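## Task

Take the tube with the gold cap out of the rack by the window and seat it fully in a free well of the rack by the door. It fails if anything new ends up on the floor, if any tube touches the floor, or if the robot topples or is left leaning. Every other tube must finish fully seated in a rack; it may be shifted to a different well of its own rack. The tubes are glass and break if they drop more than a few centimetres (about a well's depth) or are knocked hard, which also fails. At the end the gripper must be open and the hand moved away, and the result has to stay in place without the robot holding it.

## Robot and tools

ROBOT. An omnidirectional wheeled base with a column about 1.75 m tall. A carriage rides 1.0 m up and down it (lift_m) and carries two identical six-joint arms, left and right, each with a two-finger gripper. Arm bases sit about 0.57 m + lift_m above the floor; carriage parts hang about 0.15 m lower. A hand reaches 0.78 m from its shoulder but only about 0.38 m below its arm base. The hand is roughly 0.16 m long, 0.1 m wide, 0.14 m wide when open. Parked joints 1-6: 0, 0.05, 0.05, 1.45, 0, 0; parked, the robot is about 0.95 m wide, 0.7 m long. Cameras: carriage_camera (fixed, forward, tilted about 20 degrees down), left_wrist_camera and right_wrist_camera (looking past the fingertips). All images are 672x504.

FRAMES. Base frame: origin on the floor below the base centre, x forward, y left, z up. left_hand and right_hand in the state are the midpoint between that hand's pads, in this frame. quat_wxyz rotates base axes into hand axes; hand z runs along the fingers, fingers open along hand y; pointing straight up with joints 1, 5, 6 at 0 gives (1, 0, 0, 0). The odometry frame is the base frame at scene start; base_odometry counts wheel rotation only, so slip looks like travel. Heading is left-positive, -3.142 to 3.142. Hand readings can be off, more so at long reach.

execute_actions. Argument actions: a list holding one action or nothing (empty list just reports state and images). An action may hold base, joints, or both; they start together and may finish at different times. base holds exactly one relative move from the current base position: translate_m (metres, forward +, -2 to 2), strafe_m (metres, left +, -2 to 2) or rotate_rad (radians, counter-clockwise +, -6.3 to 6.3). joints is one object keyed by joint name with absolute targets: lift_m 0 to 1 m; for each arm (left_ and right_ prefixes) joint1_rad -2.617 to 3.054 (yaw about vertical, 0 forward, + left), joint2_rad 0 to 3.141 (shoulder; 0 upper arm level backward, 1.57 vertical, 3.14 level forward), joint3_rad 0 to 3.141 (elbow; 0 folded, 3.14 straight), joint4_rad -1.57 to 1.57 (wrist pitch, + lifts fingertips), joint5_rad -1.57 to 1.57 (wrist yaw, + swings fingertips right, opposite to joint1), joint6_rad -2.094 to 2.094 (roll about the fingers, + clockwise viewed from the forearm), gripper_m 0 to 0.093 (pad gap in metres). Done tolerances: lift 0.004, joint1 0.02, joint2 and 3 0.055, joint4 0.04, joint5 and 6 0.02, gripper 0.004. A joint left out may still be driving toward an earlier target without the status saying so. Unknown keys or out-of-range numbers get the call rejected with no motion. cameras: list of carriage_camera, left_wrist_camera, right_wrist_camera or all; omitted/null/all gives all, [] gives none; images come in the order named on the pictures line. One action lasts at most 15 s.

wait: seconds 0 to 10; nothing new is commanded, returns state and images. zoom_image: camera plus region [x0, y0, x1, y1] in pixels of that camera's latest full image, origin top-left, at most 504 by 504. finished_scene: scene = current scene number; it ends the scene for good and reports success.

RESULT LINES. base_status and joint_status: done (reached; for base, wheels turned the full amount even if slipping; a 1-2 mm move may stop short yet say done); off_target (resting away from target, maybe still pushing); contact_stop or time_out (target dropped, holds where it stopped). joint command not followed, usually with a cause line, means a self-collision check blocked that arm's joints (within a few mm of itself or the other arm's links); its gripper still moves; the blocked targets may be retried each action. To escape, move only the blocked arm clear, then the other in a later call. on_its_own lists uncommanded behaviour; held at is a target, not a position. A holding gripper normally reads off_target. motor_effort gives percent of max, + toward higher values, bracket = peak in last action; readings carry fixed and random error. Falling lift effort while lowering means the hand or load is resting on something. drive_wheels clearly higher at rest than after free motion means the base is still pressing. ARM HIT means an arm struck the robot hard. MOTOR HOT warns from 75 °C; OVER-TEMPERATURE FAULT means a stop at 90 °C (arm halted 10 s) or 100 °C (arm goes limp and falls); afterwards unmet keys say limit_stop_at_motor_heat, so resend them. Outstretched arms heat quickly even empty.

CAUTIONS. Base and lift stop on contact, but late or not at all; arms and grippers never stop and spring to target once freed. Arms are unwatched during turns and mostly when arm joints are commanded. After a blocked drive, back off about 0.2 m (or turn back), twice if needed. The base can slip under a table edge that the column then strikes; reversing into such an edge can tip it. Tipping risk rises with high carriage, extended arms, loads, pulling or sudden stops; only images show a lean. Never let the arms collide or press on each other. Gripper force is about 45-60 N per pad, so grip glass gently. A level hand droops 10-17 cm under 1 kg. Lower tubes into wells, never drop them; something may occasionally nudge loose objects. Open and retreat at the end.

Each tool is called after "Emit:" as name(argument=value, ...), one argument or row to a line, values as JSON.

## Session

Emit:
execute_actions(
  actions=[],
)

Scene clock: 0.00 s.
base_odometry: x=+0.000 y=+0.000 heading=+0.000 (m, m, rad; odometry frame)
base_status: not commanded
joint_positions: lift_m=+0.301 left_joint1_rad=-0.017 left_joint2_rad=+0.049 left_joint3_rad=+0.057 left_joint4_rad=+1.438 left_joint5_rad=-0.002 left_joint6_rad=+0.043 left_gripper_m=+0.094 right_joint1_rad=-0.011 right_joint2_rad=+0.022 right_joint3_rad=+0.062 right_joint4_rad=+1.388 right_joint5_rad=+0.021 right_joint6_rad=+0.048 right_gripper_m=+0.094
joint_status: not commanded
motor_effort: lift_m=+22 drive_wheels=+1 (%)
left_hand: x=+0.3110 y=+0.3469 z=+1.2798 quat_wxyz=(+0.998, +0.001, +0.062, +0.013) (m; base frame)
right_hand: x=+0.3129 y=-0.3511 z=+1.2801 quat_wxyz=(+0.997, +0.012, +0.071, +0.018) (m; base frame)
pictures: carriage_camera, left_wrist_camera, right_wrist_camera
Images, in order (width x height): carriage_camera 672x504, left_wrist_camera 672x504, right_wrist_camera 672x504.

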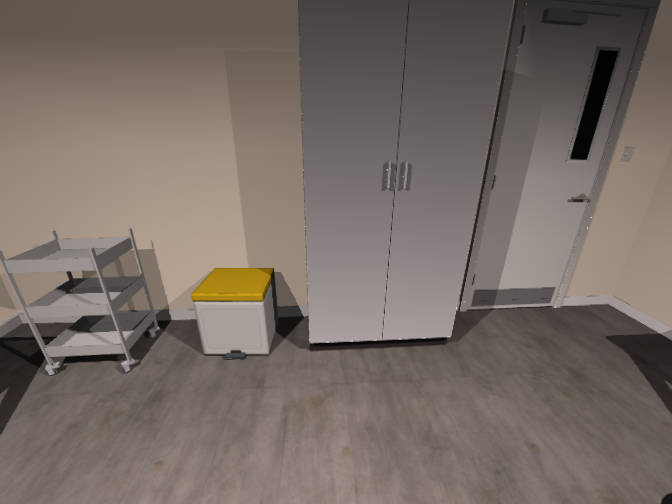

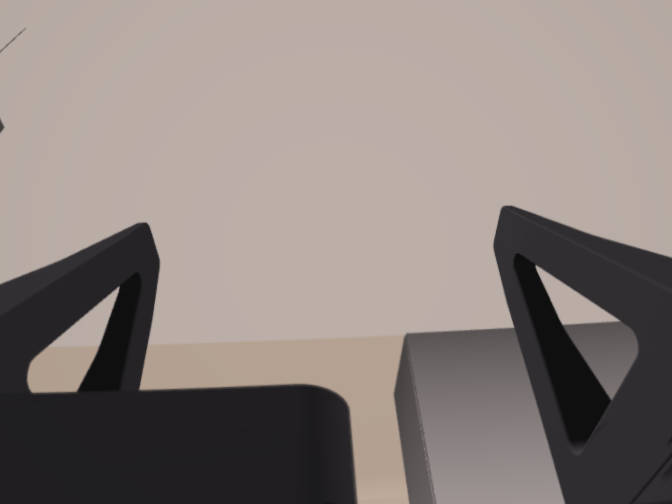

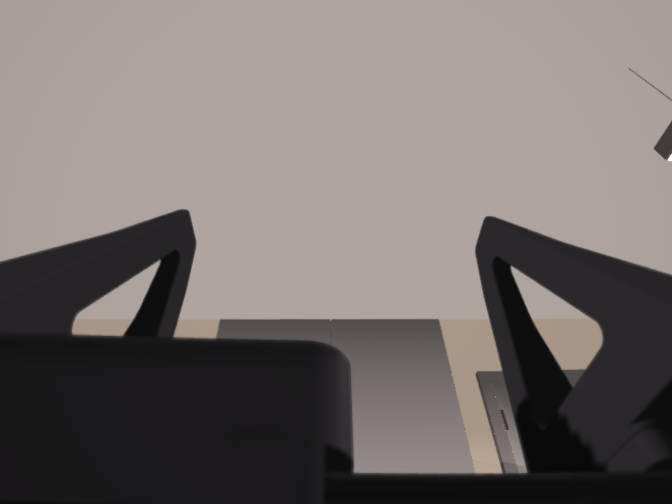

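Emit:
execute_actions(
  actions=[
    {"base":{"rotate_rad":-1.57}},
  ],
  cameras=["carriage_camera"],
)

Emit:
execute_actions(
  actions=[
    {"base":{"rotate_rad":-1.57}},
  ],
  cameras=["carriage_camera"],
)

Emit:
execute_actions(
  actions=[
    {"base":{"rotate_rad":-1.57}},
  ],
  cameras=["carriage_camera"],
)

Scene clock: 3.37 s.
base_odometry: x=+0.000 y=+0.000 heading=-1.569 (m, m, rad; odometry frame)
base_status: done
joint_positions: lift_m=+0.301 left_joint1_rad=-0.017 left_joint2_rad=+0.049 left_joint3_rad=+0.057 left_joint4_rad=+1.437 left_joint5_rad=-0.002 left_joint6_rad=+0.043 left_gripper_m=+0.094 right_joint1_rad=-0.011 right_joint2_rad=+0.022 right_joint3_rad=+0.062 right_joint4_rad=+1.386 right_joint5_rad=+0.021 right_joint6_rad=+0.048 right_gripper_m=+0.094
joint_status: not commanded
motor_effort: lift_m=+22(22) drive_wheels=+11(21) (%)
left_hand: x=+0.3114 y=+0.3469 z=+1.2798 quat_wxyz=(+0.998, +0.001, +0.063, +0.013) (m; base frame)
right_hand: x=+0.3133 y=-0.3511 z=+1.2800 quat_wxyz=(+0.997, +0.012, +0.072, +0.018) (m; base frame)
pictures: carriage_camera
Images, in order (width x height): carriage_camera 672x504.

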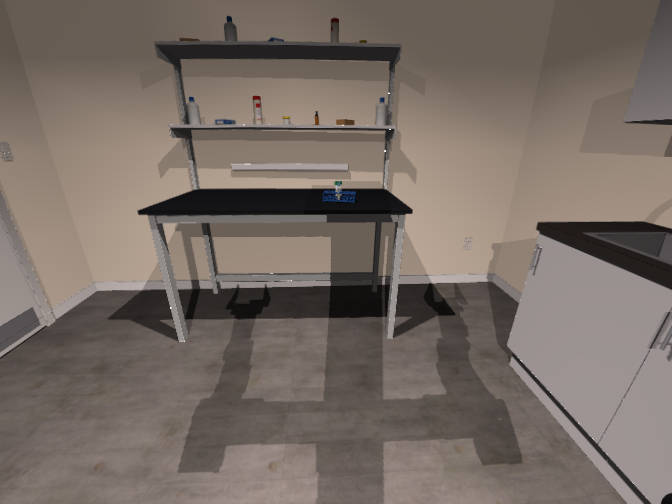

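Scene clock: 6.57 s.
base_odometry: x=+0.000 y=+0.000 heading=-3.138 (m, m, rad; odometry frame)
base_status: done
joint_positions: lift_m=+0.301 left_joint1_rad=-0.017 left_joint2_rad=+0.049 left_joint3_rad=+0.057 left_joint4_rad=+1.437 left_joint5_rad=-0.002 left_joint6_rad=+0.043 left_gripper_m=+0.094 right_joint1_rad=-0.011 right_joint2_rad=+0.022 right_joint3_rad=+0.062 right_joint4_rad=+1.386 right_joint5_rad=+0.021 right_joint6_rad=+0.048 right_gripper_m=+0.094
joint_status: not commanded
motor_effort: lift_m=+22(22) drive_wheels=+10(19) (%)
left_hand: x=+0.3114 y=+0.3469 z=+1.2798 quat_wxyz=(+0.998, +0.001, +0.063, +0.013) (m; base frame)
right_hand: x=+0.3135 y=-0.3511 z=+1.2800 quat_wxyz=(+0.997, +0.012, +0.072, +0.018) (m; base frame)
pictures: carriage_camera
Images, in order (width x height): carriage_camera 672x504.

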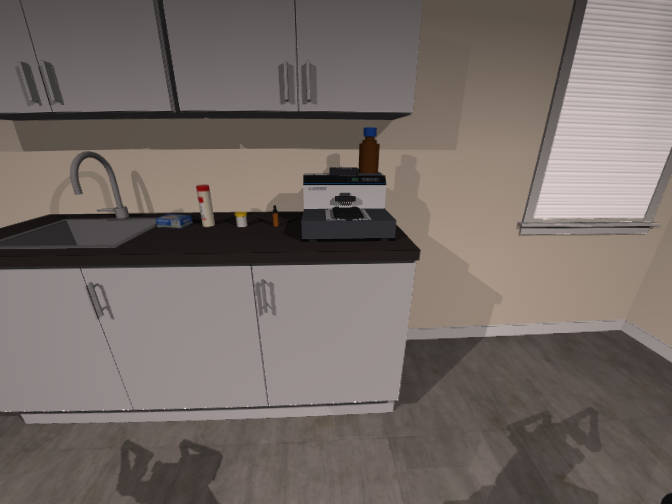

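Scene clock: 9.67 s.
base_odometry: x=+0.000 y=+0.000 heading=+1.576 (m, m, rad; odometry frame)
base_status: done
joint_positions: lift_m=+0.301 left_joint1_rad=-0.017 left_joint2_rad=+0.049 left_joint3_rad=+0.057 left_joint4_rad=+1.437 left_joint5_rad=-0.002 left_joint6_rad=+0.043 left_gripper_m=+0.094 right_joint1_rad=-0.011 right_joint2_rad=+0.022 right_joint3_rad=+0.062 right_joint4_rad=+1.385 right_joint5_rad=+0.021 right_joint6_rad=+0.048 right_gripper_m=+0.094
joint_status: not commanded
motor_effort: lift_m=+22(22) drive_wheels=+11(19) (%)
left_hand: x=+0.3113 y=+0.3469 z=+1.2798 quat_wxyz=(+0.998, +0.001, +0.063, +0.013) (m; base frame)
right_hand: x=+0.3136 y=-0.3511 z=+1.2800 quat_wxyz=(+0.997, +0.012, +0.072, +0.018) (m; base frame)
pictures: carriage_camera
Images, in order (width x height): carriage_camera 672x504.

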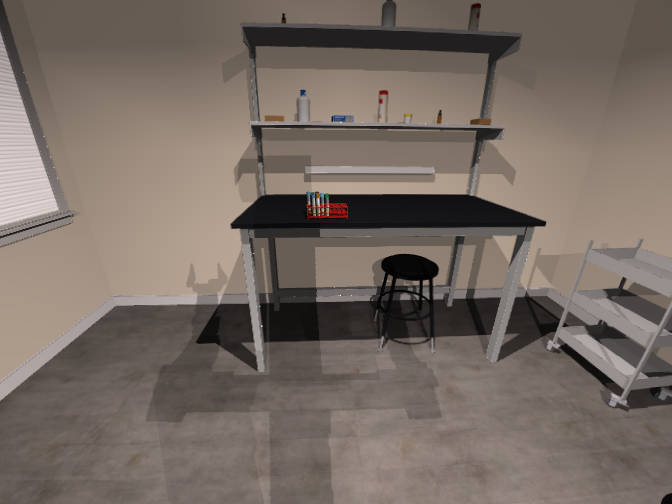

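Emit:
execute_actions(
  actions=[
    {"base":{"translate_m":0.6},"joints":{"lift_m":0.6,"left_joint2_rad":1.9,"left_joint3_rad":1.4,"left_joint4_rad":-1.07,"left_joint1_rad":0,"left_joint6_rad":0}},
  ],
)

Scene clock: 13.57 s.
base_odometry: x=-0.001 y=+0.600 heading=+1.574 (m, m, rad; odometry frame)
base_status: done
joint_positions: lift_m=+0.600 left_joint1_rad=-0.006 left_joint2_rad=+1.903 left_joint3_rad=+1.379 left_joint4_rad=-1.065 left_joint5_rad=-0.002 left_joint6_rad=+0.008 left_gripper_m=+0.094 right_joint1_rad=-0.011 right_joint2_rad=+0.022 right_joint3_rad=+0.062 right_joint4_rad=+1.386 right_joint5_rad=+0.021 right_joint6_rad=+0.048 right_gripper_m=+0.094
joint_status: all done
motor_effort: lift_m=+23(28) drive_wheels=-14(28) (%)
left_hand: x=+0.6231 y=+0.3453 z=+1.1929 quat_wxyz=(-0.010, +0.007, +1.000, +0.001) (m; base frame)
right_hand: x=+0.3135 y=-0.3511 z=+1.5790 quat_wxyz=(+0.997, +0.012, +0.072, +0.018) (m; base frame)
pictures: carriage_camera, left_wrist_camera, right_wrist_camera
Images, in order (width x height): carriage_camera 672x504, left_wrist_camera 672x504, right_wrist_camera 672x504.

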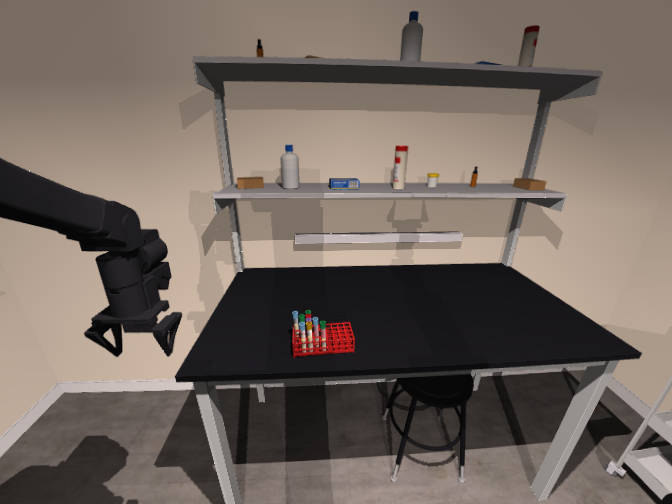

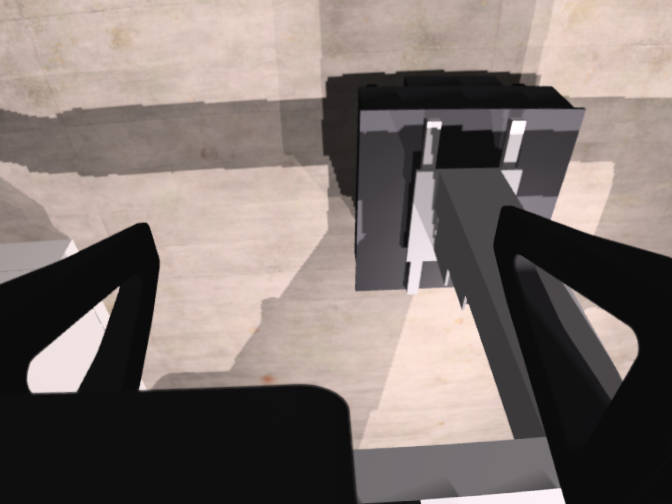

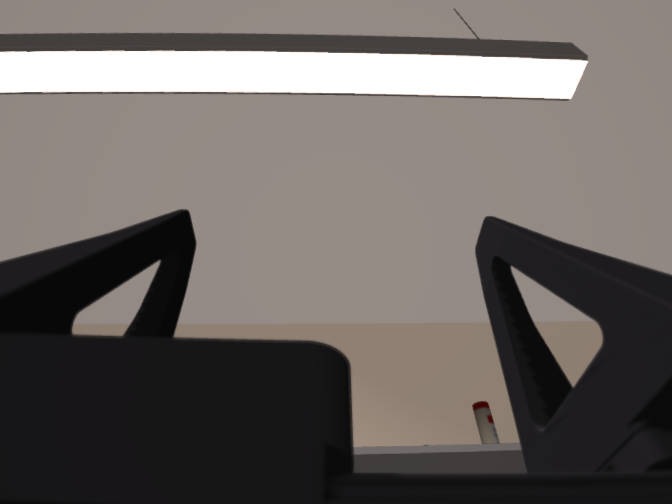

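Emit:
execute_actions(
  actions=[
    {"base":{"strafe_m":-0.26}},
  ],
  cameras=[],
)

Emit:
execute_actions(
  actions=[
    {"base":{"translate_m":0.3}},
  ],
)

Scene clock: 16.30 s.
base_odometry: x=+0.259 y=+0.601 heading=+1.574 (m, m, rad; odometry frame)
base_status: done
joint_positions: lift_m=+0.600 left_joint1_rad=-0.002 left_joint2_rad=+1.903 left_joint3_rad=+1.379 left_joint4_rad=-1.066 left_joint5_rad=-0.002 left_joint6_rad=+0.008 left_gripper_m=+0.094 right_joint1_rad=-0.011 right_joint2_rad=+0.022 right_joint3_rad=+0.062 right_joint4_rad=+1.387 right_joint5_rad=+0.020 right_joint6_rad=+0.048 right_gripper_m=+0.094
joint_status: not commanded
motor_effort: lift_m=+23(23) drive_wheels=-4(15) (%)
left_hand: x=+0.6230 y=+0.3468 z=+1.1930 quat_wxyz=(-0.010, +0.005, +1.000, +0.001) (m; base frame)
right_hand: x=+0.3131 y=-0.3510 z=+1.5791 quat_wxyz=(+0.997, +0.012, +0.071, +0.018) (m; base frame)
pictures: none
No camera images: the call's "cameras" was empty. Leave "cameras" out to get every camera's image.

Scene clock: 18.87 s.
base_odometry: x=+0.259 y=+0.901 heading=+1.573 (m, m, rad; odometry frame)
base_status: done
joint_positions: lift_m=+0.600 left_joint1_rad=-0.002 left_joint2_rad=+1.903 left_joint3_rad=+1.379 left_joint4_rad=-1.069 left_joint5_rad=-0.002 left_joint6_rad=+0.008 left_gripper_m=+0.094 right_joint1_rad=-0.011 right_joint2_rad=+0.022 right_joint3_rad=+0.062 right_joint4_rad=+1.386 right_joint5_rad=+0.020 right_joint6_rad=+0.048 right_gripper_m=+0.094
joint_status: not commanded
motor_effort: lift_m=+23(23) drive_wheels=-9(16) (%)
left_hand: x=+0.6221 y=+0.3468 z=+1.1930 quat_wxyz=(-0.012, +0.005, +1.000, +0.001) (m; base frame)
right_hand: x=+0.3133 y=-0.3510 z=+1.5791 quat_wxyz=(+0.997, +0.012, +0.072, +0.018) (m; base frame)
pictures: carriage_camera, left_wrist_camera, right_wrist_camera
Images, in order (width x height): carriage_camera 672x504, left_wrist_camera 672x504, right_wrist_camera 672x504.

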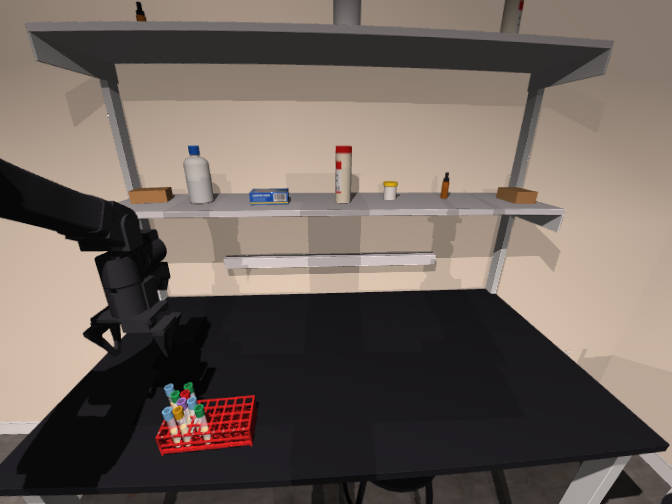

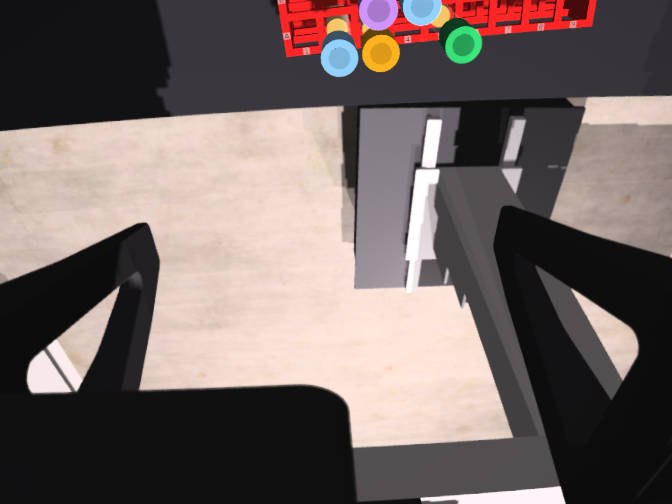

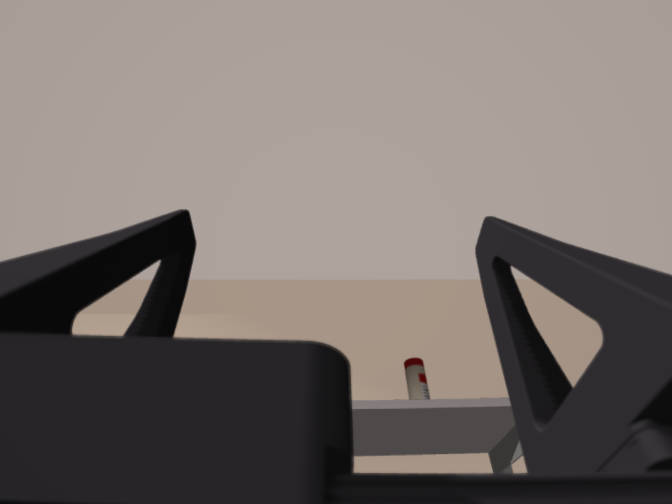

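Emit:
execute_actions(
  actions=[
    {"base":{"translate_m":0.08},"joints":{"lift_m":0.54,"left_gripper_m":0.05}},
  ],
  cameras=["carriage_camera","left_wrist_camera"],
)

Scene clock: 21.03 s.
base_odometry: x=+0.259 y=+0.981 heading=+1.572 (m, m, rad; odometry frame)
base_status: done
joint_positions: lift_m=+0.540 left_joint1_rad=-0.001 left_joint2_rad=+1.902 left_joint3_rad=+1.387 left_joint4_rad=-1.072 left_joint5_rad=-0.002 left_joint6_rad=+0.008 left_gripper_m=+0.050 right_joint1_rad=-0.011 right_joint2_rad=+0.022 right_joint3_rad=+0.062 right_joint4_rad=+1.386 right_joint5_rad=+0.020 right_joint6_rad=+0.048 right_gripper_m=+0.094
joint_status: all done
motor_effort: lift_m=+21(22) drive_wheels=-8(18) (%)
left_hand: x=+0.6243 y=+0.3470 z=+1.1354 quat_wxyz=(-0.008, +0.005, +1.000, +0.001) (m; base frame)
right_hand: x=+0.3133 y=-0.3510 z=+1.5193 quat_wxyz=(+0.997, +0.012, +0.072, +0.018) (m; base frame)
pictures: carriage_camera, left_wrist_camera
Images, in order (width x height): carriage_camera 672x504, left_wrist_camera 672x504.

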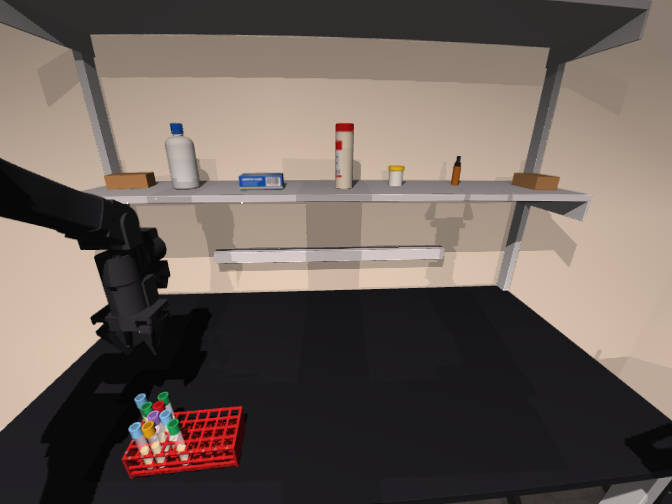

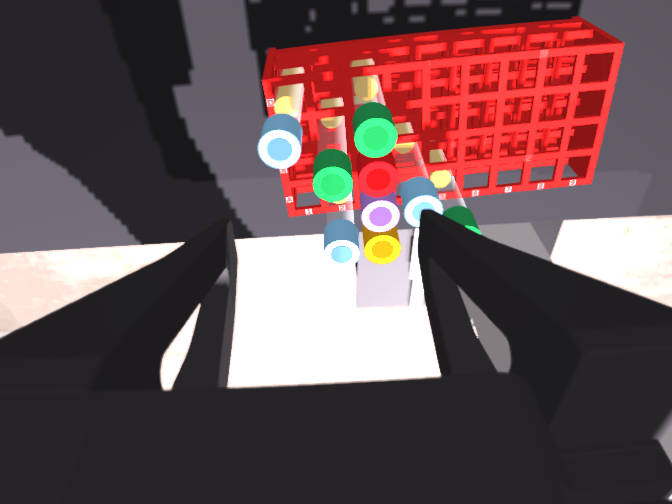

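Emit:
execute_actions(
  actions=[
    {"joints":{"left_joint6_rad":1.57,"lift_m":0.51,"left_gripper_m":0.04}},
  ],
  cameras=["carriage_camera","left_wrist_camera"],
)

Scene clock: 23.20 s.
base_odometry: x=+0.259 y=+0.981 heading=+1.572 (m, m, rad; odometry frame)
base_status: not commanded
joint_positions: lift_m=+0.510 left_joint1_rad=-0.001 left_joint2_rad=+1.906 left_joint3_rad=+1.387 left_joint4_rad=-1.071 left_joint5_rad=-0.002 left_joint6_rad=+1.560 left_gripper_m=+0.040 right_joint1_rad=-0.011 right_joint2_rad=+0.022 right_joint3_rad=+0.062 right_joint4_rad=+1.387 right_joint5_rad=+0.020 right_joint6_rad=+0.048 right_gripper_m=+0.094
joint_status: all done
motor_effort: lift_m=+21(22) drive_wheels=+7(9) (%)
left_hand: x=+0.6242 y=+0.3470 z=+1.1045 quat_wxyz=(-0.007, +0.704, +0.710, -0.006) (m; base frame)
right_hand: x=+0.3132 y=-0.3510 z=+1.4893 quat_wxyz=(+0.997, +0.012, +0.071, +0.018) (m; base frame)
pictures: carriage_camera, left_wrist_camera
Images, in order (width x height): carriage_camera 672x504, left_wrist_camera 672x504.

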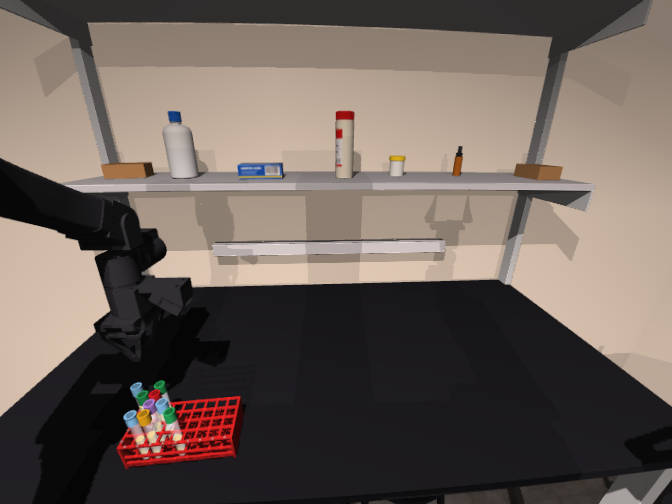

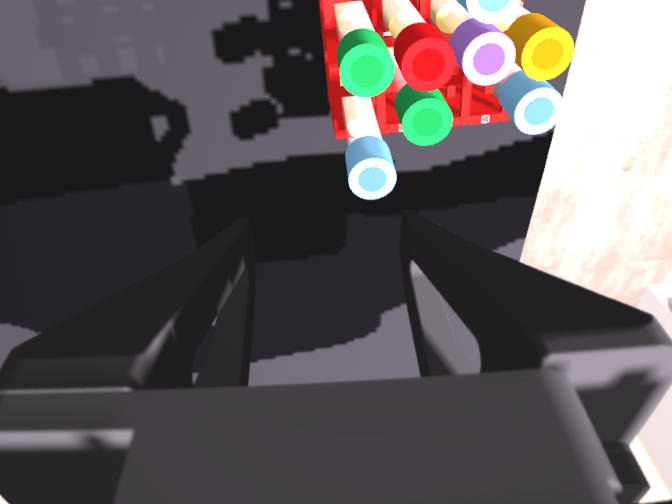

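Emit:
execute_actions(
  actions=[
    {"base":{"translate_m":-0.078},"joints":{"lift_m":0.49}},
  ],
  cameras=["carriage_camera","left_wrist_camera"],
)

Scene clock: 25.10 s.
base_odometry: x=+0.259 y=+0.903 heading=+1.573 (m, m, rad; odometry frame)
base_status: done
joint_positions: lift_m=+0.490 left_joint1_rad=-0.001 left_joint2_rad=+1.906 left_joint3_rad=+1.388 left_joint4_rad=-1.070 left_joint5_rad=-0.002 left_joint6_rad=+1.560 left_gripper_m=+0.040 right_joint1_rad=-0.011 right_joint2_rad=+0.022 right_joint3_rad=+0.062 right_joint4_rad=+1.389 right_joint5_rad=+0.020 right_joint6_rad=+0.048 right_gripper_m=+0.094
joint_status: all done
motor_effort: lift_m=+21(22) drive_wheels=-11(17) (%)
left_hand: x=+0.6246 y=+0.3473 z=+1.0844 quat_wxyz=(-0.007, +0.704, +0.711, -0.006) (m; base frame)
right_hand: x=+0.3127 y=-0.3510 z=+1.4694 quat_wxyz=(+0.997, +0.012, +0.071, +0.018) (m; base frame)
pictures: carriage_camera, left_wrist_camera
Images, in order (width x height): carriage_camera 672x504, left_wrist_camera 672x504.

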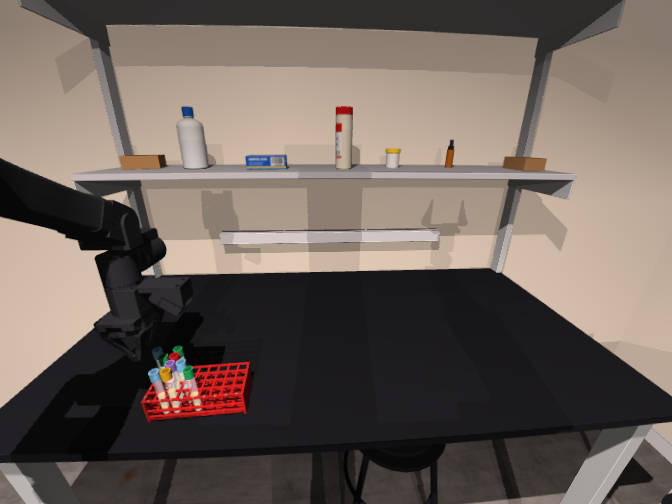

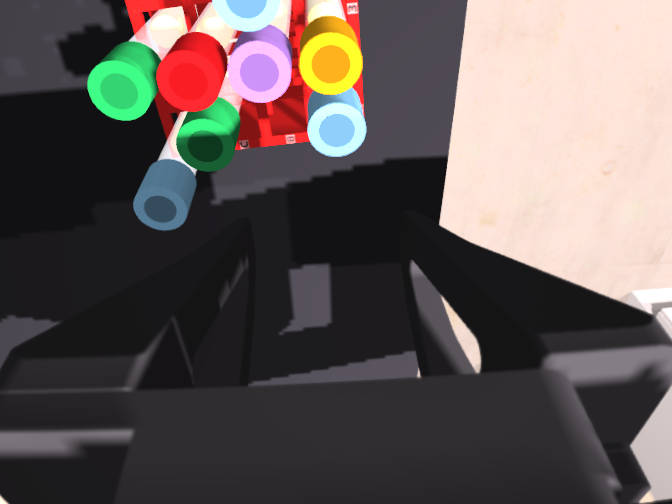

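Emit:
execute_actions(
  actions=[
    {"joints":{"lift_m":0.46}},
  ],
  cameras=["carriage_camera","left_wrist_camera"],
)

Scene clock: 26.00 s.
base_odometry: x=+0.259 y=+0.903 heading=+1.573 (m, m, rad; odometry frame)
base_status: not commanded
joint_positions: lift_m=+0.460 left_joint1_rad=-0.001 left_joint2_rad=+1.907 left_joint3_rad=+1.388 left_joint4_rad=-1.070 left_joint5_rad=-0.002 left_joint6_rad=+1.560 left_gripper_m=+0.040 right_joint1_rad=-0.011 right_joint2_rad=+0.022 right_joint3_rad=+0.062 right_joint4_rad=+1.388 right_joint5_rad=+0.020 right_joint6_rad=+0.048 right_gripper_m=+0.094
joint_status: all done
motor_effort: lift_m=+21(22) drive_wheels=-11(12) (%)
left_hand: x=+0.6246 y=+0.3473 z=+1.0542 quat_wxyz=(-0.007, +0.704, +0.711, -0.006) (m; base frame)
right_hand: x=+0.3128 y=-0.3510 z=+1.4394 quat_wxyz=(+0.997, +0.012, +0.071, +0.018) (m; base frame)
pictures: carriage_camera, left_wrist_camera
Images, in order (width x height): carriage_camera 672x504, left_wrist_camera 672x504.

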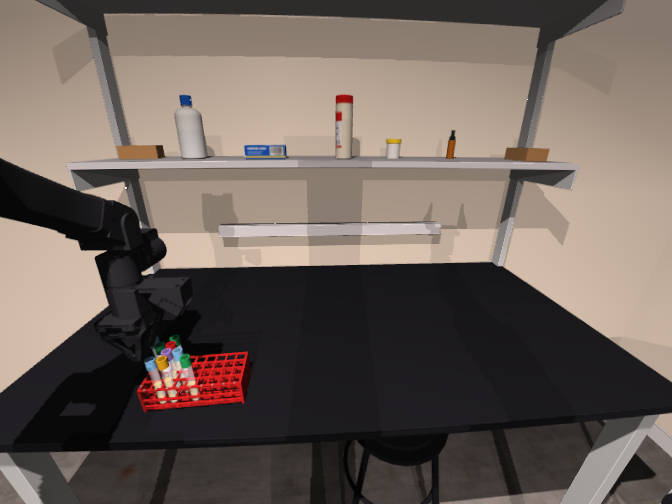

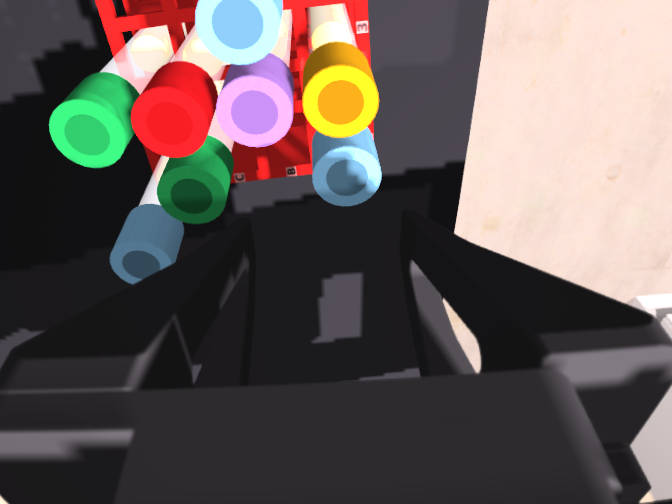

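Emit:
execute_actions(
  actions=[
    {"base":{"strafe_m":0.01}},
  ],
  cameras=[],
)

Emit:
execute_actions(
  actions=[
    {"joints":{"lift_m":0.425}},
  ],
  cameras=["carriage_camera","left_wrist_camera"],
)

Scene clock: 27.03 s.
base_odometry: x=+0.249 y=+0.903 heading=+1.572 (m, m, rad; odometry frame)
base_status: done
joint_positions: lift_m=+0.460 left_joint1_rad=+0.000 left_joint2_rad=+1.907 left_joint3_rad=+1.388 left_joint4_rad=-1.071 left_joint5_rad=-0.002 left_joint6_rad=+1.560 left_gripper_m=+0.040 right_joint1_rad=-0.011 right_joint2_rad=+0.022 right_joint3_rad=+0.062 right_joint4_rad=+1.387 right_joint5_rad=+0.021 right_joint6_rad=+0.048 right_gripper_m=+0.094
joint_status: not commanded
motor_effort: lift_m=+21(21) drive_wheels=-11(13) (%)
left_hand: x=+0.6244 y=+0.3476 z=+1.0542 quat_wxyz=(-0.008, +0.703, +0.711, -0.006) (m; base frame)
right_hand: x=+0.3130 y=-0.3511 z=+1.4393 quat_wxyz=(+0.997, +0.012, +0.071, +0.018) (m; base frame)
pictures: none
No camera images: the call's "cameras" was empty. Leave "cameras" out to get every camera's image.

Scene clock: 27.70 s.
base_odometry: x=+0.249 y=+0.903 heading=+1.572 (m, m, rad; odometry frame)
base_status: not commanded
joint_positions: lift_m=+0.425 left_joint1_rad=+0.000 left_joint2_rad=+1.907 left_joint3_rad=+1.388 left_joint4_rad=-1.071 left_joint5_rad=-0.002 left_joint6_rad=+1.560 left_gripper_m=+0.040 right_joint1_rad=-0.011 right_joint2_rad=+0.022 right_joint3_rad=+0.062 right_joint4_rad=+1.387 right_joint5_rad=+0.021 right_joint6_rad=+0.048 right_gripper_m=+0.094
joint_status: all done
motor_effort: lift_m=+21(22) drive_wheels=-11(11) (%)
left_hand: x=+0.6243 y=+0.3476 z=+1.0192 quat_wxyz=(-0.008, +0.703, +0.711, -0.006) (m; base frame)
right_hand: x=+0.3130 y=-0.3511 z=+1.4044 quat_wxyz=(+0.997, +0.012, +0.071, +0.018) (m; base frame)
pictures: carriage_camera, left_wrist_camera
Images, in order (width x height): carriage_camera 672x504, left_wrist_camera 672x504.

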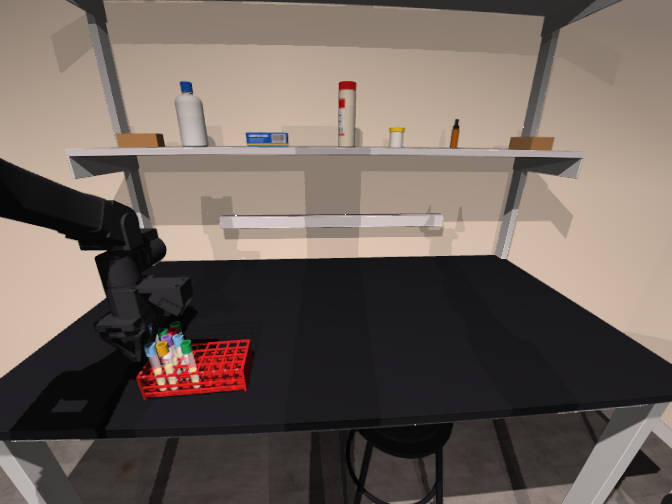

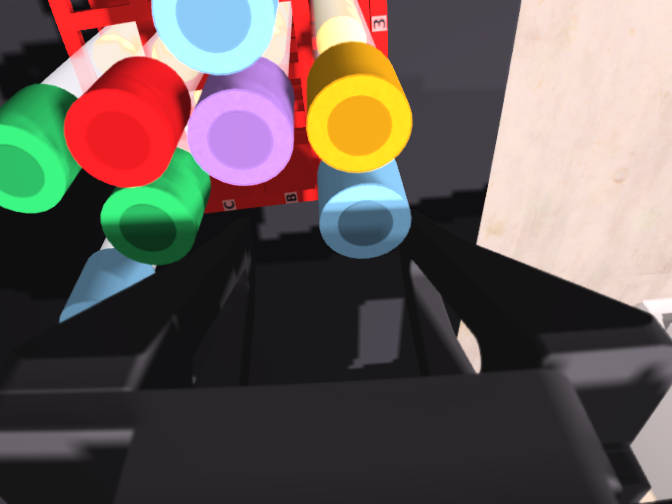

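Emit:
execute_actions(
  actions=[
    {"base":{"translate_m":-0.009}},
  ],
  cameras=[],
)

Emit:
execute_actions(
  actions=[
    {"joints":{"lift_m":0.405}},
  ],
  cameras=["carriage_camera","left_wrist_camera"],
)

Scene clock: 28.60 s.
base_odometry: x=+0.249 y=+0.894 heading=+1.572 (m, m, rad; odometry frame)
base_status: done
joint_positions: lift_m=+0.425 left_joint1_rad=+0.000 left_joint2_rad=+1.907 left_joint3_rad=+1.388 left_joint4_rad=-1.071 left_joint5_rad=-0.002 left_joint6_rad=+1.560 left_gripper_m=+0.040 right_joint1_rad=-0.011 right_joint2_rad=+0.022 right_joint3_rad=+0.062 right_joint4_rad=+1.387 right_joint5_rad=+0.021 right_joint6_rad=+0.048 right_gripper_m=+0.094
joint_status: not commanded
motor_effort: lift_m=+21(21) drive_wheels=-6(20) (%)
left_hand: x=+0.6244 y=+0.3476 z=+1.0192 quat_wxyz=(-0.008, +0.703, +0.711, -0.006) (m; base frame)
right_hand: x=+0.3130 y=-0.3511 z=+1.4044 quat_wxyz=(+0.997, +0.012, +0.071, +0.018) (m; base frame)
pictures: none
No camera images: the call's "cameras" was empty. Leave "cameras" out to get every camera's image.

Scene clock: 29.17 s.
base_odometry: x=+0.249 y=+0.894 heading=+1.572 (m, m, rad; odometry frame)
base_status: not commanded
joint_positions: lift_m=+0.405 left_joint1_rad=+0.000 left_joint2_rad=+1.907 left_joint3_rad=+1.388 left_joint4_rad=-1.072 left_joint5_rad=-0.002 left_joint6_rad=+1.561 left_gripper_m=+0.040 right_joint1_rad=-0.011 right_joint2_rad=+0.022 right_joint3_rad=+0.062 right_joint4_rad=+1.388 right_joint5_rad=+0.021 right_joint6_rad=+0.048 right_gripper_m=+0.094
joint_status: all done
motor_effort: lift_m=+21(22) drive_wheels=-6(7) (%)
left_hand: x=+0.6242 y=+0.3476 z=+0.9993 quat_wxyz=(-0.008, +0.703, +0.711, -0.006) (m; base frame)
right_hand: x=+0.3129 y=-0.3511 z=+1.3843 quat_wxyz=(+0.997, +0.012, +0.071, +0.018) (m; base frame)
pictures: carriage_camera, left_wrist_camera
Images, in order (width x height): carriage_camera 672x504, left_wrist_camera 672x504.

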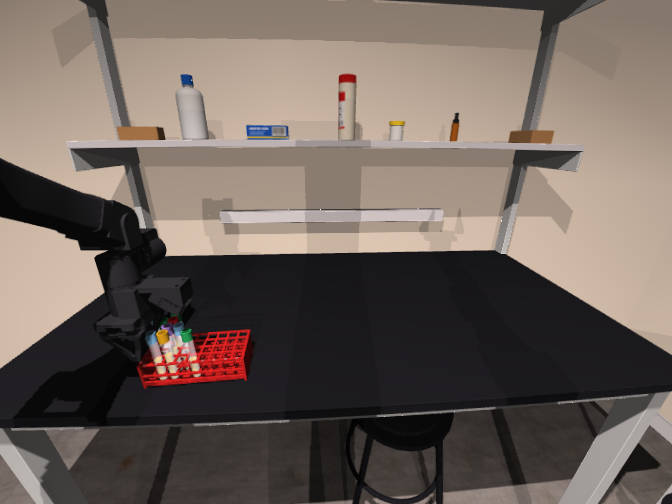

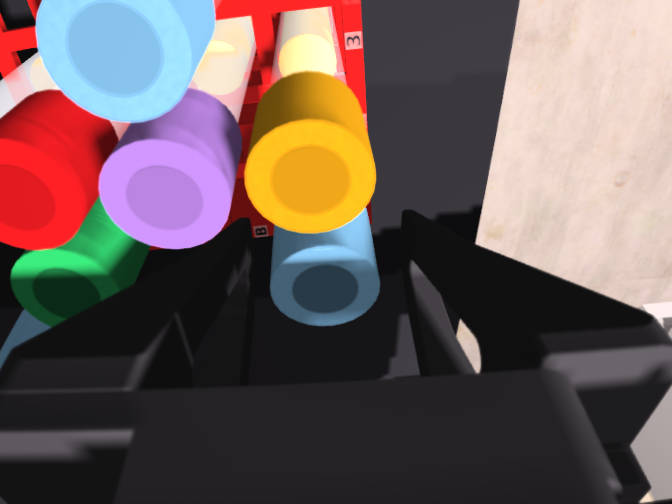

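Emit:
execute_actions(
  actions=[
    {"joints":{"left_gripper_m":0.01}},
  ],
  cameras=["left_wrist_camera"],
)

Emit:
execute_actions(
  actions=[
    {"joints":{"lift_m":0.52}},
  ],
  cameras=["carriage_camera","left_wrist_camera"],
)

Scene clock: 29.83 s.
base_odometry: x=+0.249 y=+0.894 heading=+1.572 (m, m, rad; odometry frame)
base_status: not commanded
joint_positions: lift_m=+0.405 left_joint1_rad=+0.000 left_joint2_rad=+1.907 left_joint3_rad=+1.388 left_joint4_rad=-1.071 left_joint5_rad=-0.002 left_joint6_rad=+1.561 left_gripper_m=+0.013 right_joint1_rad=-0.011 right_joint2_rad=+0.022 right_joint3_rad=+0.062 right_joint4_rad=+1.388 right_joint5_rad=+0.021 right_joint6_rad=+0.048 right_gripper_m=+0.094
joint_status: all done
motor_effort: lift_m=+21(21) drive_wheels=-6(6) (%)
left_hand: x=+0.6243 y=+0.3476 z=+0.9993 quat_wxyz=(-0.008, +0.703, +0.711, -0.006) (m; base frame)
right_hand: x=+0.3129 y=-0.3511 z=+1.3843 quat_wxyz=(+0.997, +0.012, +0.071, +0.018) (m; base frame)
pictures: left_wrist_camera
Images, in order (width x height): left_wrist_camera 672x504.

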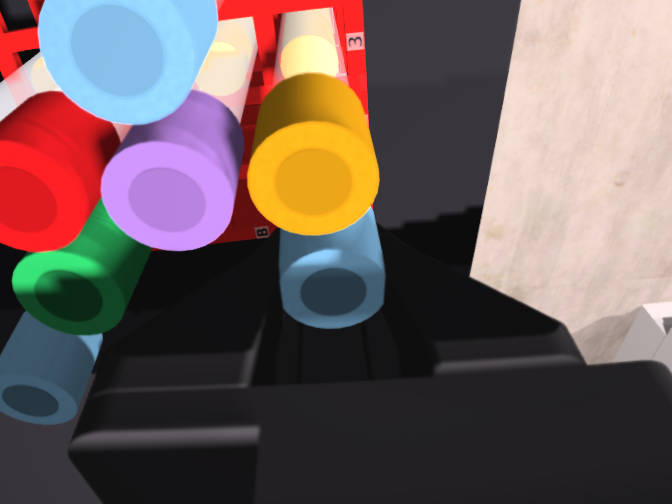

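Scene clock: 30.83 s.
base_odometry: x=+0.249 y=+0.894 heading=+1.572 (m, m, rad; odometry frame)
base_status: not commanded
joint_positions: lift_m=+0.520 left_joint1_rad=+0.000 left_joint2_rad=+1.906 left_joint3_rad=+1.388 left_joint4_rad=-1.070 left_joint5_rad=-0.002 left_joint6_rad=+1.561 left_gripper_m=+0.013 right_joint1_rad=-0.011 right_joint2_rad=+0.022 right_joint3_rad=+0.062 right_joint4_rad=+1.387 right_joint5_rad=+0.021 right_joint6_rad=+0.048 right_gripper_m=+0.094
joint_status: all done
motor_effort: lift_m=+23(28) drive_wheels=-6(6) (%)
left_hand: x=+0.6248 y=+0.3476 z=+1.1143 quat_wxyz=(-0.007, +0.703, +0.711, -0.005) (m; base frame)
right_hand: x=+0.3130 y=-0.3511 z=+1.4991 quat_wxyz=(+0.997, +0.012, +0.071, +0.018) (m; base frame)
pictures: carriage_camera, left_wrist_camera
Images, in order (width x height): carriage_camera 672x504, left_wrist_camera 672x504.

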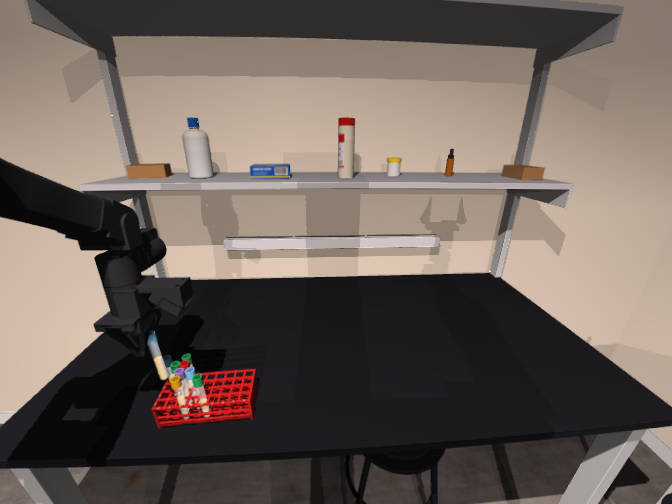

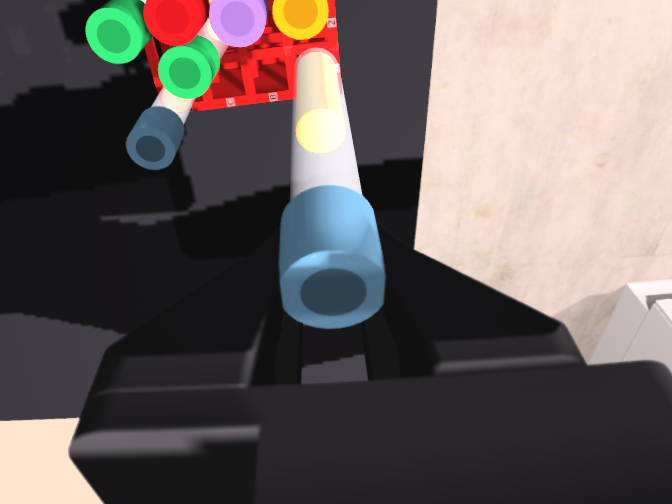

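Emit:
execute_actions(
  actions=[
    {"joints":{"lift_m":0.61}},
  ],
  cameras=[],
)

Emit:
execute_actions(
  actions=[
    {"base":{"strafe_m":-0.15}},
  ],
  cameras=[],
)

Emit:
execute_actions(
  actions=[
    {"joints":{"lift_m":0.52}},
  ],
  cameras=["carriage_camera","left_wrist_camera"],
)

Scene clock: 32.07 s.
base_odometry: x=+0.249 y=+0.894 heading=+1.572 (m, m, rad; odometry frame)
base_status: not commanded
joint_positions: lift_m=+0.610 left_joint1_rad=+0.000 left_joint2_rad=+1.905 left_joint3_rad=+1.388 left_joint4_rad=-1.070 left_joint5_rad=-0.002 left_joint6_rad=+1.561 left_gripper_m=+0.013 right_joint1_rad=-0.011 right_joint2_rad=+0.022 right_joint3_rad=+0.062 right_joint4_rad=+1.387 right_joint5_rad=+0.021 right_joint6_rad=+0.048 right_gripper_m=+0.094
joint_status: all done
motor_effort: lift_m=+23(28) drive_wheels=-6(6) (%)
left_hand: x=+0.6247 y=+0.3476 z=+1.2046 quat_wxyz=(-0.007, +0.703, +0.711, -0.005) (m; base frame)
right_hand: x=+0.3130 y=-0.3511 z=+1.5891 quat_wxyz=(+0.997, +0.012, +0.071, +0.018) (m; base frame)
pictures: none
No camera images: the call's "cameras" was empty. Leave "cameras" out to get every camera's image.

Scene clock: 33.90 s.
base_odometry: x=+0.399 y=+0.895 heading=+1.572 (m, m, rad; odometry frame)
base_status: done
joint_positions: lift_m=+0.610 left_joint1_rad=-0.001 left_joint2_rad=+1.905 left_joint3_rad=+1.388 left_joint4_rad=-1.070 left_joint5_rad=-0.002 left_joint6_rad=+1.561 left_gripper_m=+0.013 right_joint1_rad=-0.011 right_joint2_rad=+0.022 right_joint3_rad=+0.062 right_joint4_rad=+1.387 right_joint5_rad=+0.021 right_joint6_rad=+0.048 right_gripper_m=+0.094
joint_status: not commanded
motor_effort: lift_m=+23(23) drive_wheels=-4(17) (%)
left_hand: x=+0.6247 y=+0.3472 z=+1.2046 quat_wxyz=(-0.007, +0.704, +0.710, -0.005) (m; base frame)
right_hand: x=+0.3130 y=-0.3511 z=+1.5891 quat_wxyz=(+0.997, +0.012, +0.071, +0.018) (m; base frame)
pictures: none
No camera images: the call's "cameras" was empty. Leave "cameras" out to get every camera's image.

Scene clock: 34.80 s.
base_odometry: x=+0.399 y=+0.895 heading=+1.572 (m, m, rad; odometry frame)
base_status: not commanded
joint_positions: lift_m=+0.520 left_joint1_rad=-0.001 left_joint2_rad=+1.905 left_joint3_rad=+1.388 left_joint4_rad=-1.070 left_joint5_rad=-0.002 left_joint6_rad=+1.561 left_gripper_m=+0.013 right_joint1_rad=-0.011 right_joint2_rad=+0.022 right_joint3_rad=+0.062 right_joint4_rad=+1.388 right_joint5_rad=+0.021 right_joint6_rad=+0.048 right_gripper_m=+0.094
joint_status: all done
motor_effort: lift_m=+21(21) drive_wheels=-4(2) (%)
left_hand: x=+0.6246 y=+0.3472 z=+1.1148 quat_wxyz=(-0.007, +0.704, +0.710, -0.005) (m; base frame)
right_hand: x=+0.3129 y=-0.3511 z=+1.4994 quat_wxyz=(+0.997, +0.012, +0.071, +0.018) (m; base frame)
pictures: carriage_camera, left_wrist_camera
Images, in order (width x height): carriage_camera 672x504, left_wrist_camera 672x504.

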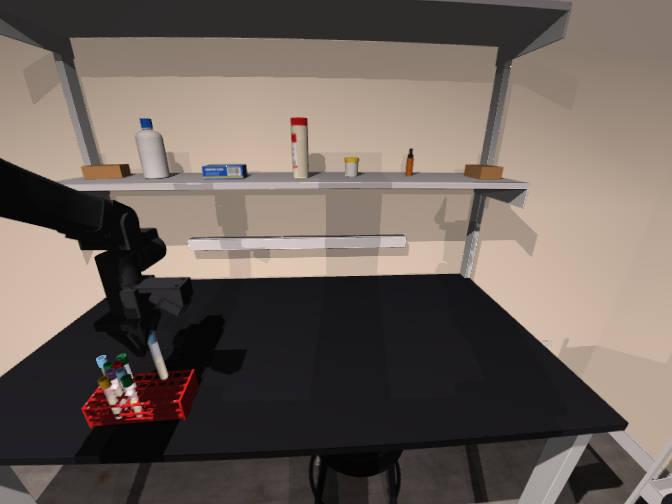

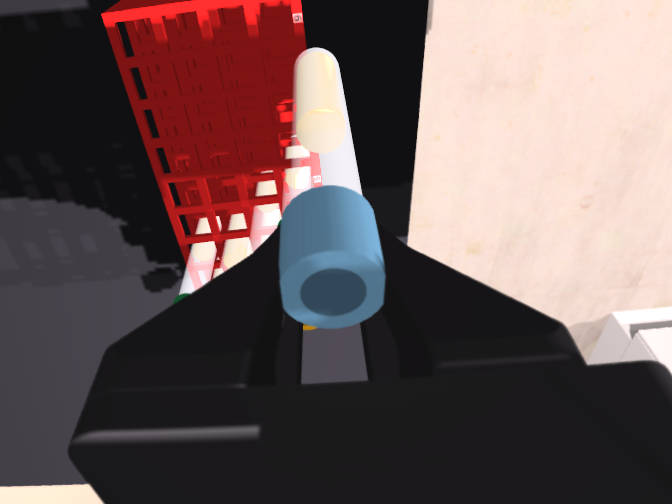

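Emit:
execute_actions(
  actions=[
    {"base":{"translate_m":0.013},"joints":{"lift_m":0.505}},
  ],
  cameras=["left_wrist_camera"],
)

Emit:
zoom_image(
  camera="left_wrist_camera",
  region=[220,0,420,150],
)

Scene clock: 35.83 s.
base_odometry: x=+0.399 y=+0.908 heading=+1.572 (m, m, rad; odometry frame)
base_status: done
joint_positions: lift_m=+0.505 left_joint1_rad=-0.001 left_joint2_rad=+1.905 left_joint3_rad=+1.388 left_joint4_rad=-1.071 left_joint5_rad=-0.002 left_joint6_rad=+1.561 left_gripper_m=+0.013 right_joint1_rad=-0.011 right_joint2_rad=+0.022 right_joint3_rad=+0.062 right_joint4_rad=+1.389 right_joint5_rad=+0.021 right_joint6_rad=+0.048 right_gripper_m=+0.094
joint_status: all done
motor_effort: lift_m=+21(22) drive_wheels=+8(8) (%)
left_hand: x=+0.6245 y=+0.3472 z=+1.0998 quat_wxyz=(-0.007, +0.704, +0.710, -0.005) (m; base frame)
right_hand: x=+0.3125 y=-0.3511 z=+1.4844 quat_wxyz=(+0.997, +0.012, +0.070, +0.018) (m; base frame)
pictures: left_wrist_camera
Images, in order (width x height): left_wrist_camera 672x504.

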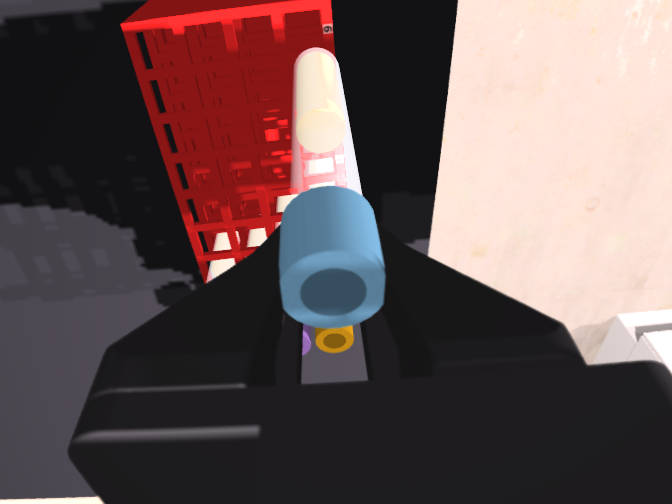

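Region (220, 0, 420, 150) of left_wrist_camera's 672x504 image, scaled by 2.520, with more detail than that image has; it fills the top 378 rows of this view, and the rest is white.

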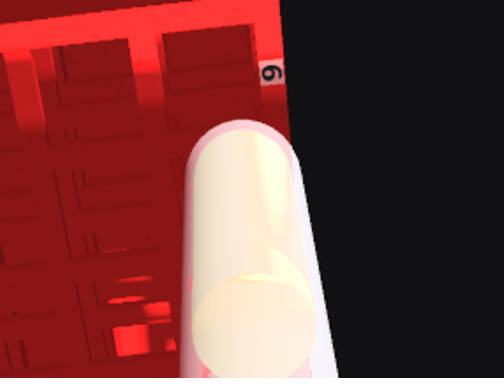

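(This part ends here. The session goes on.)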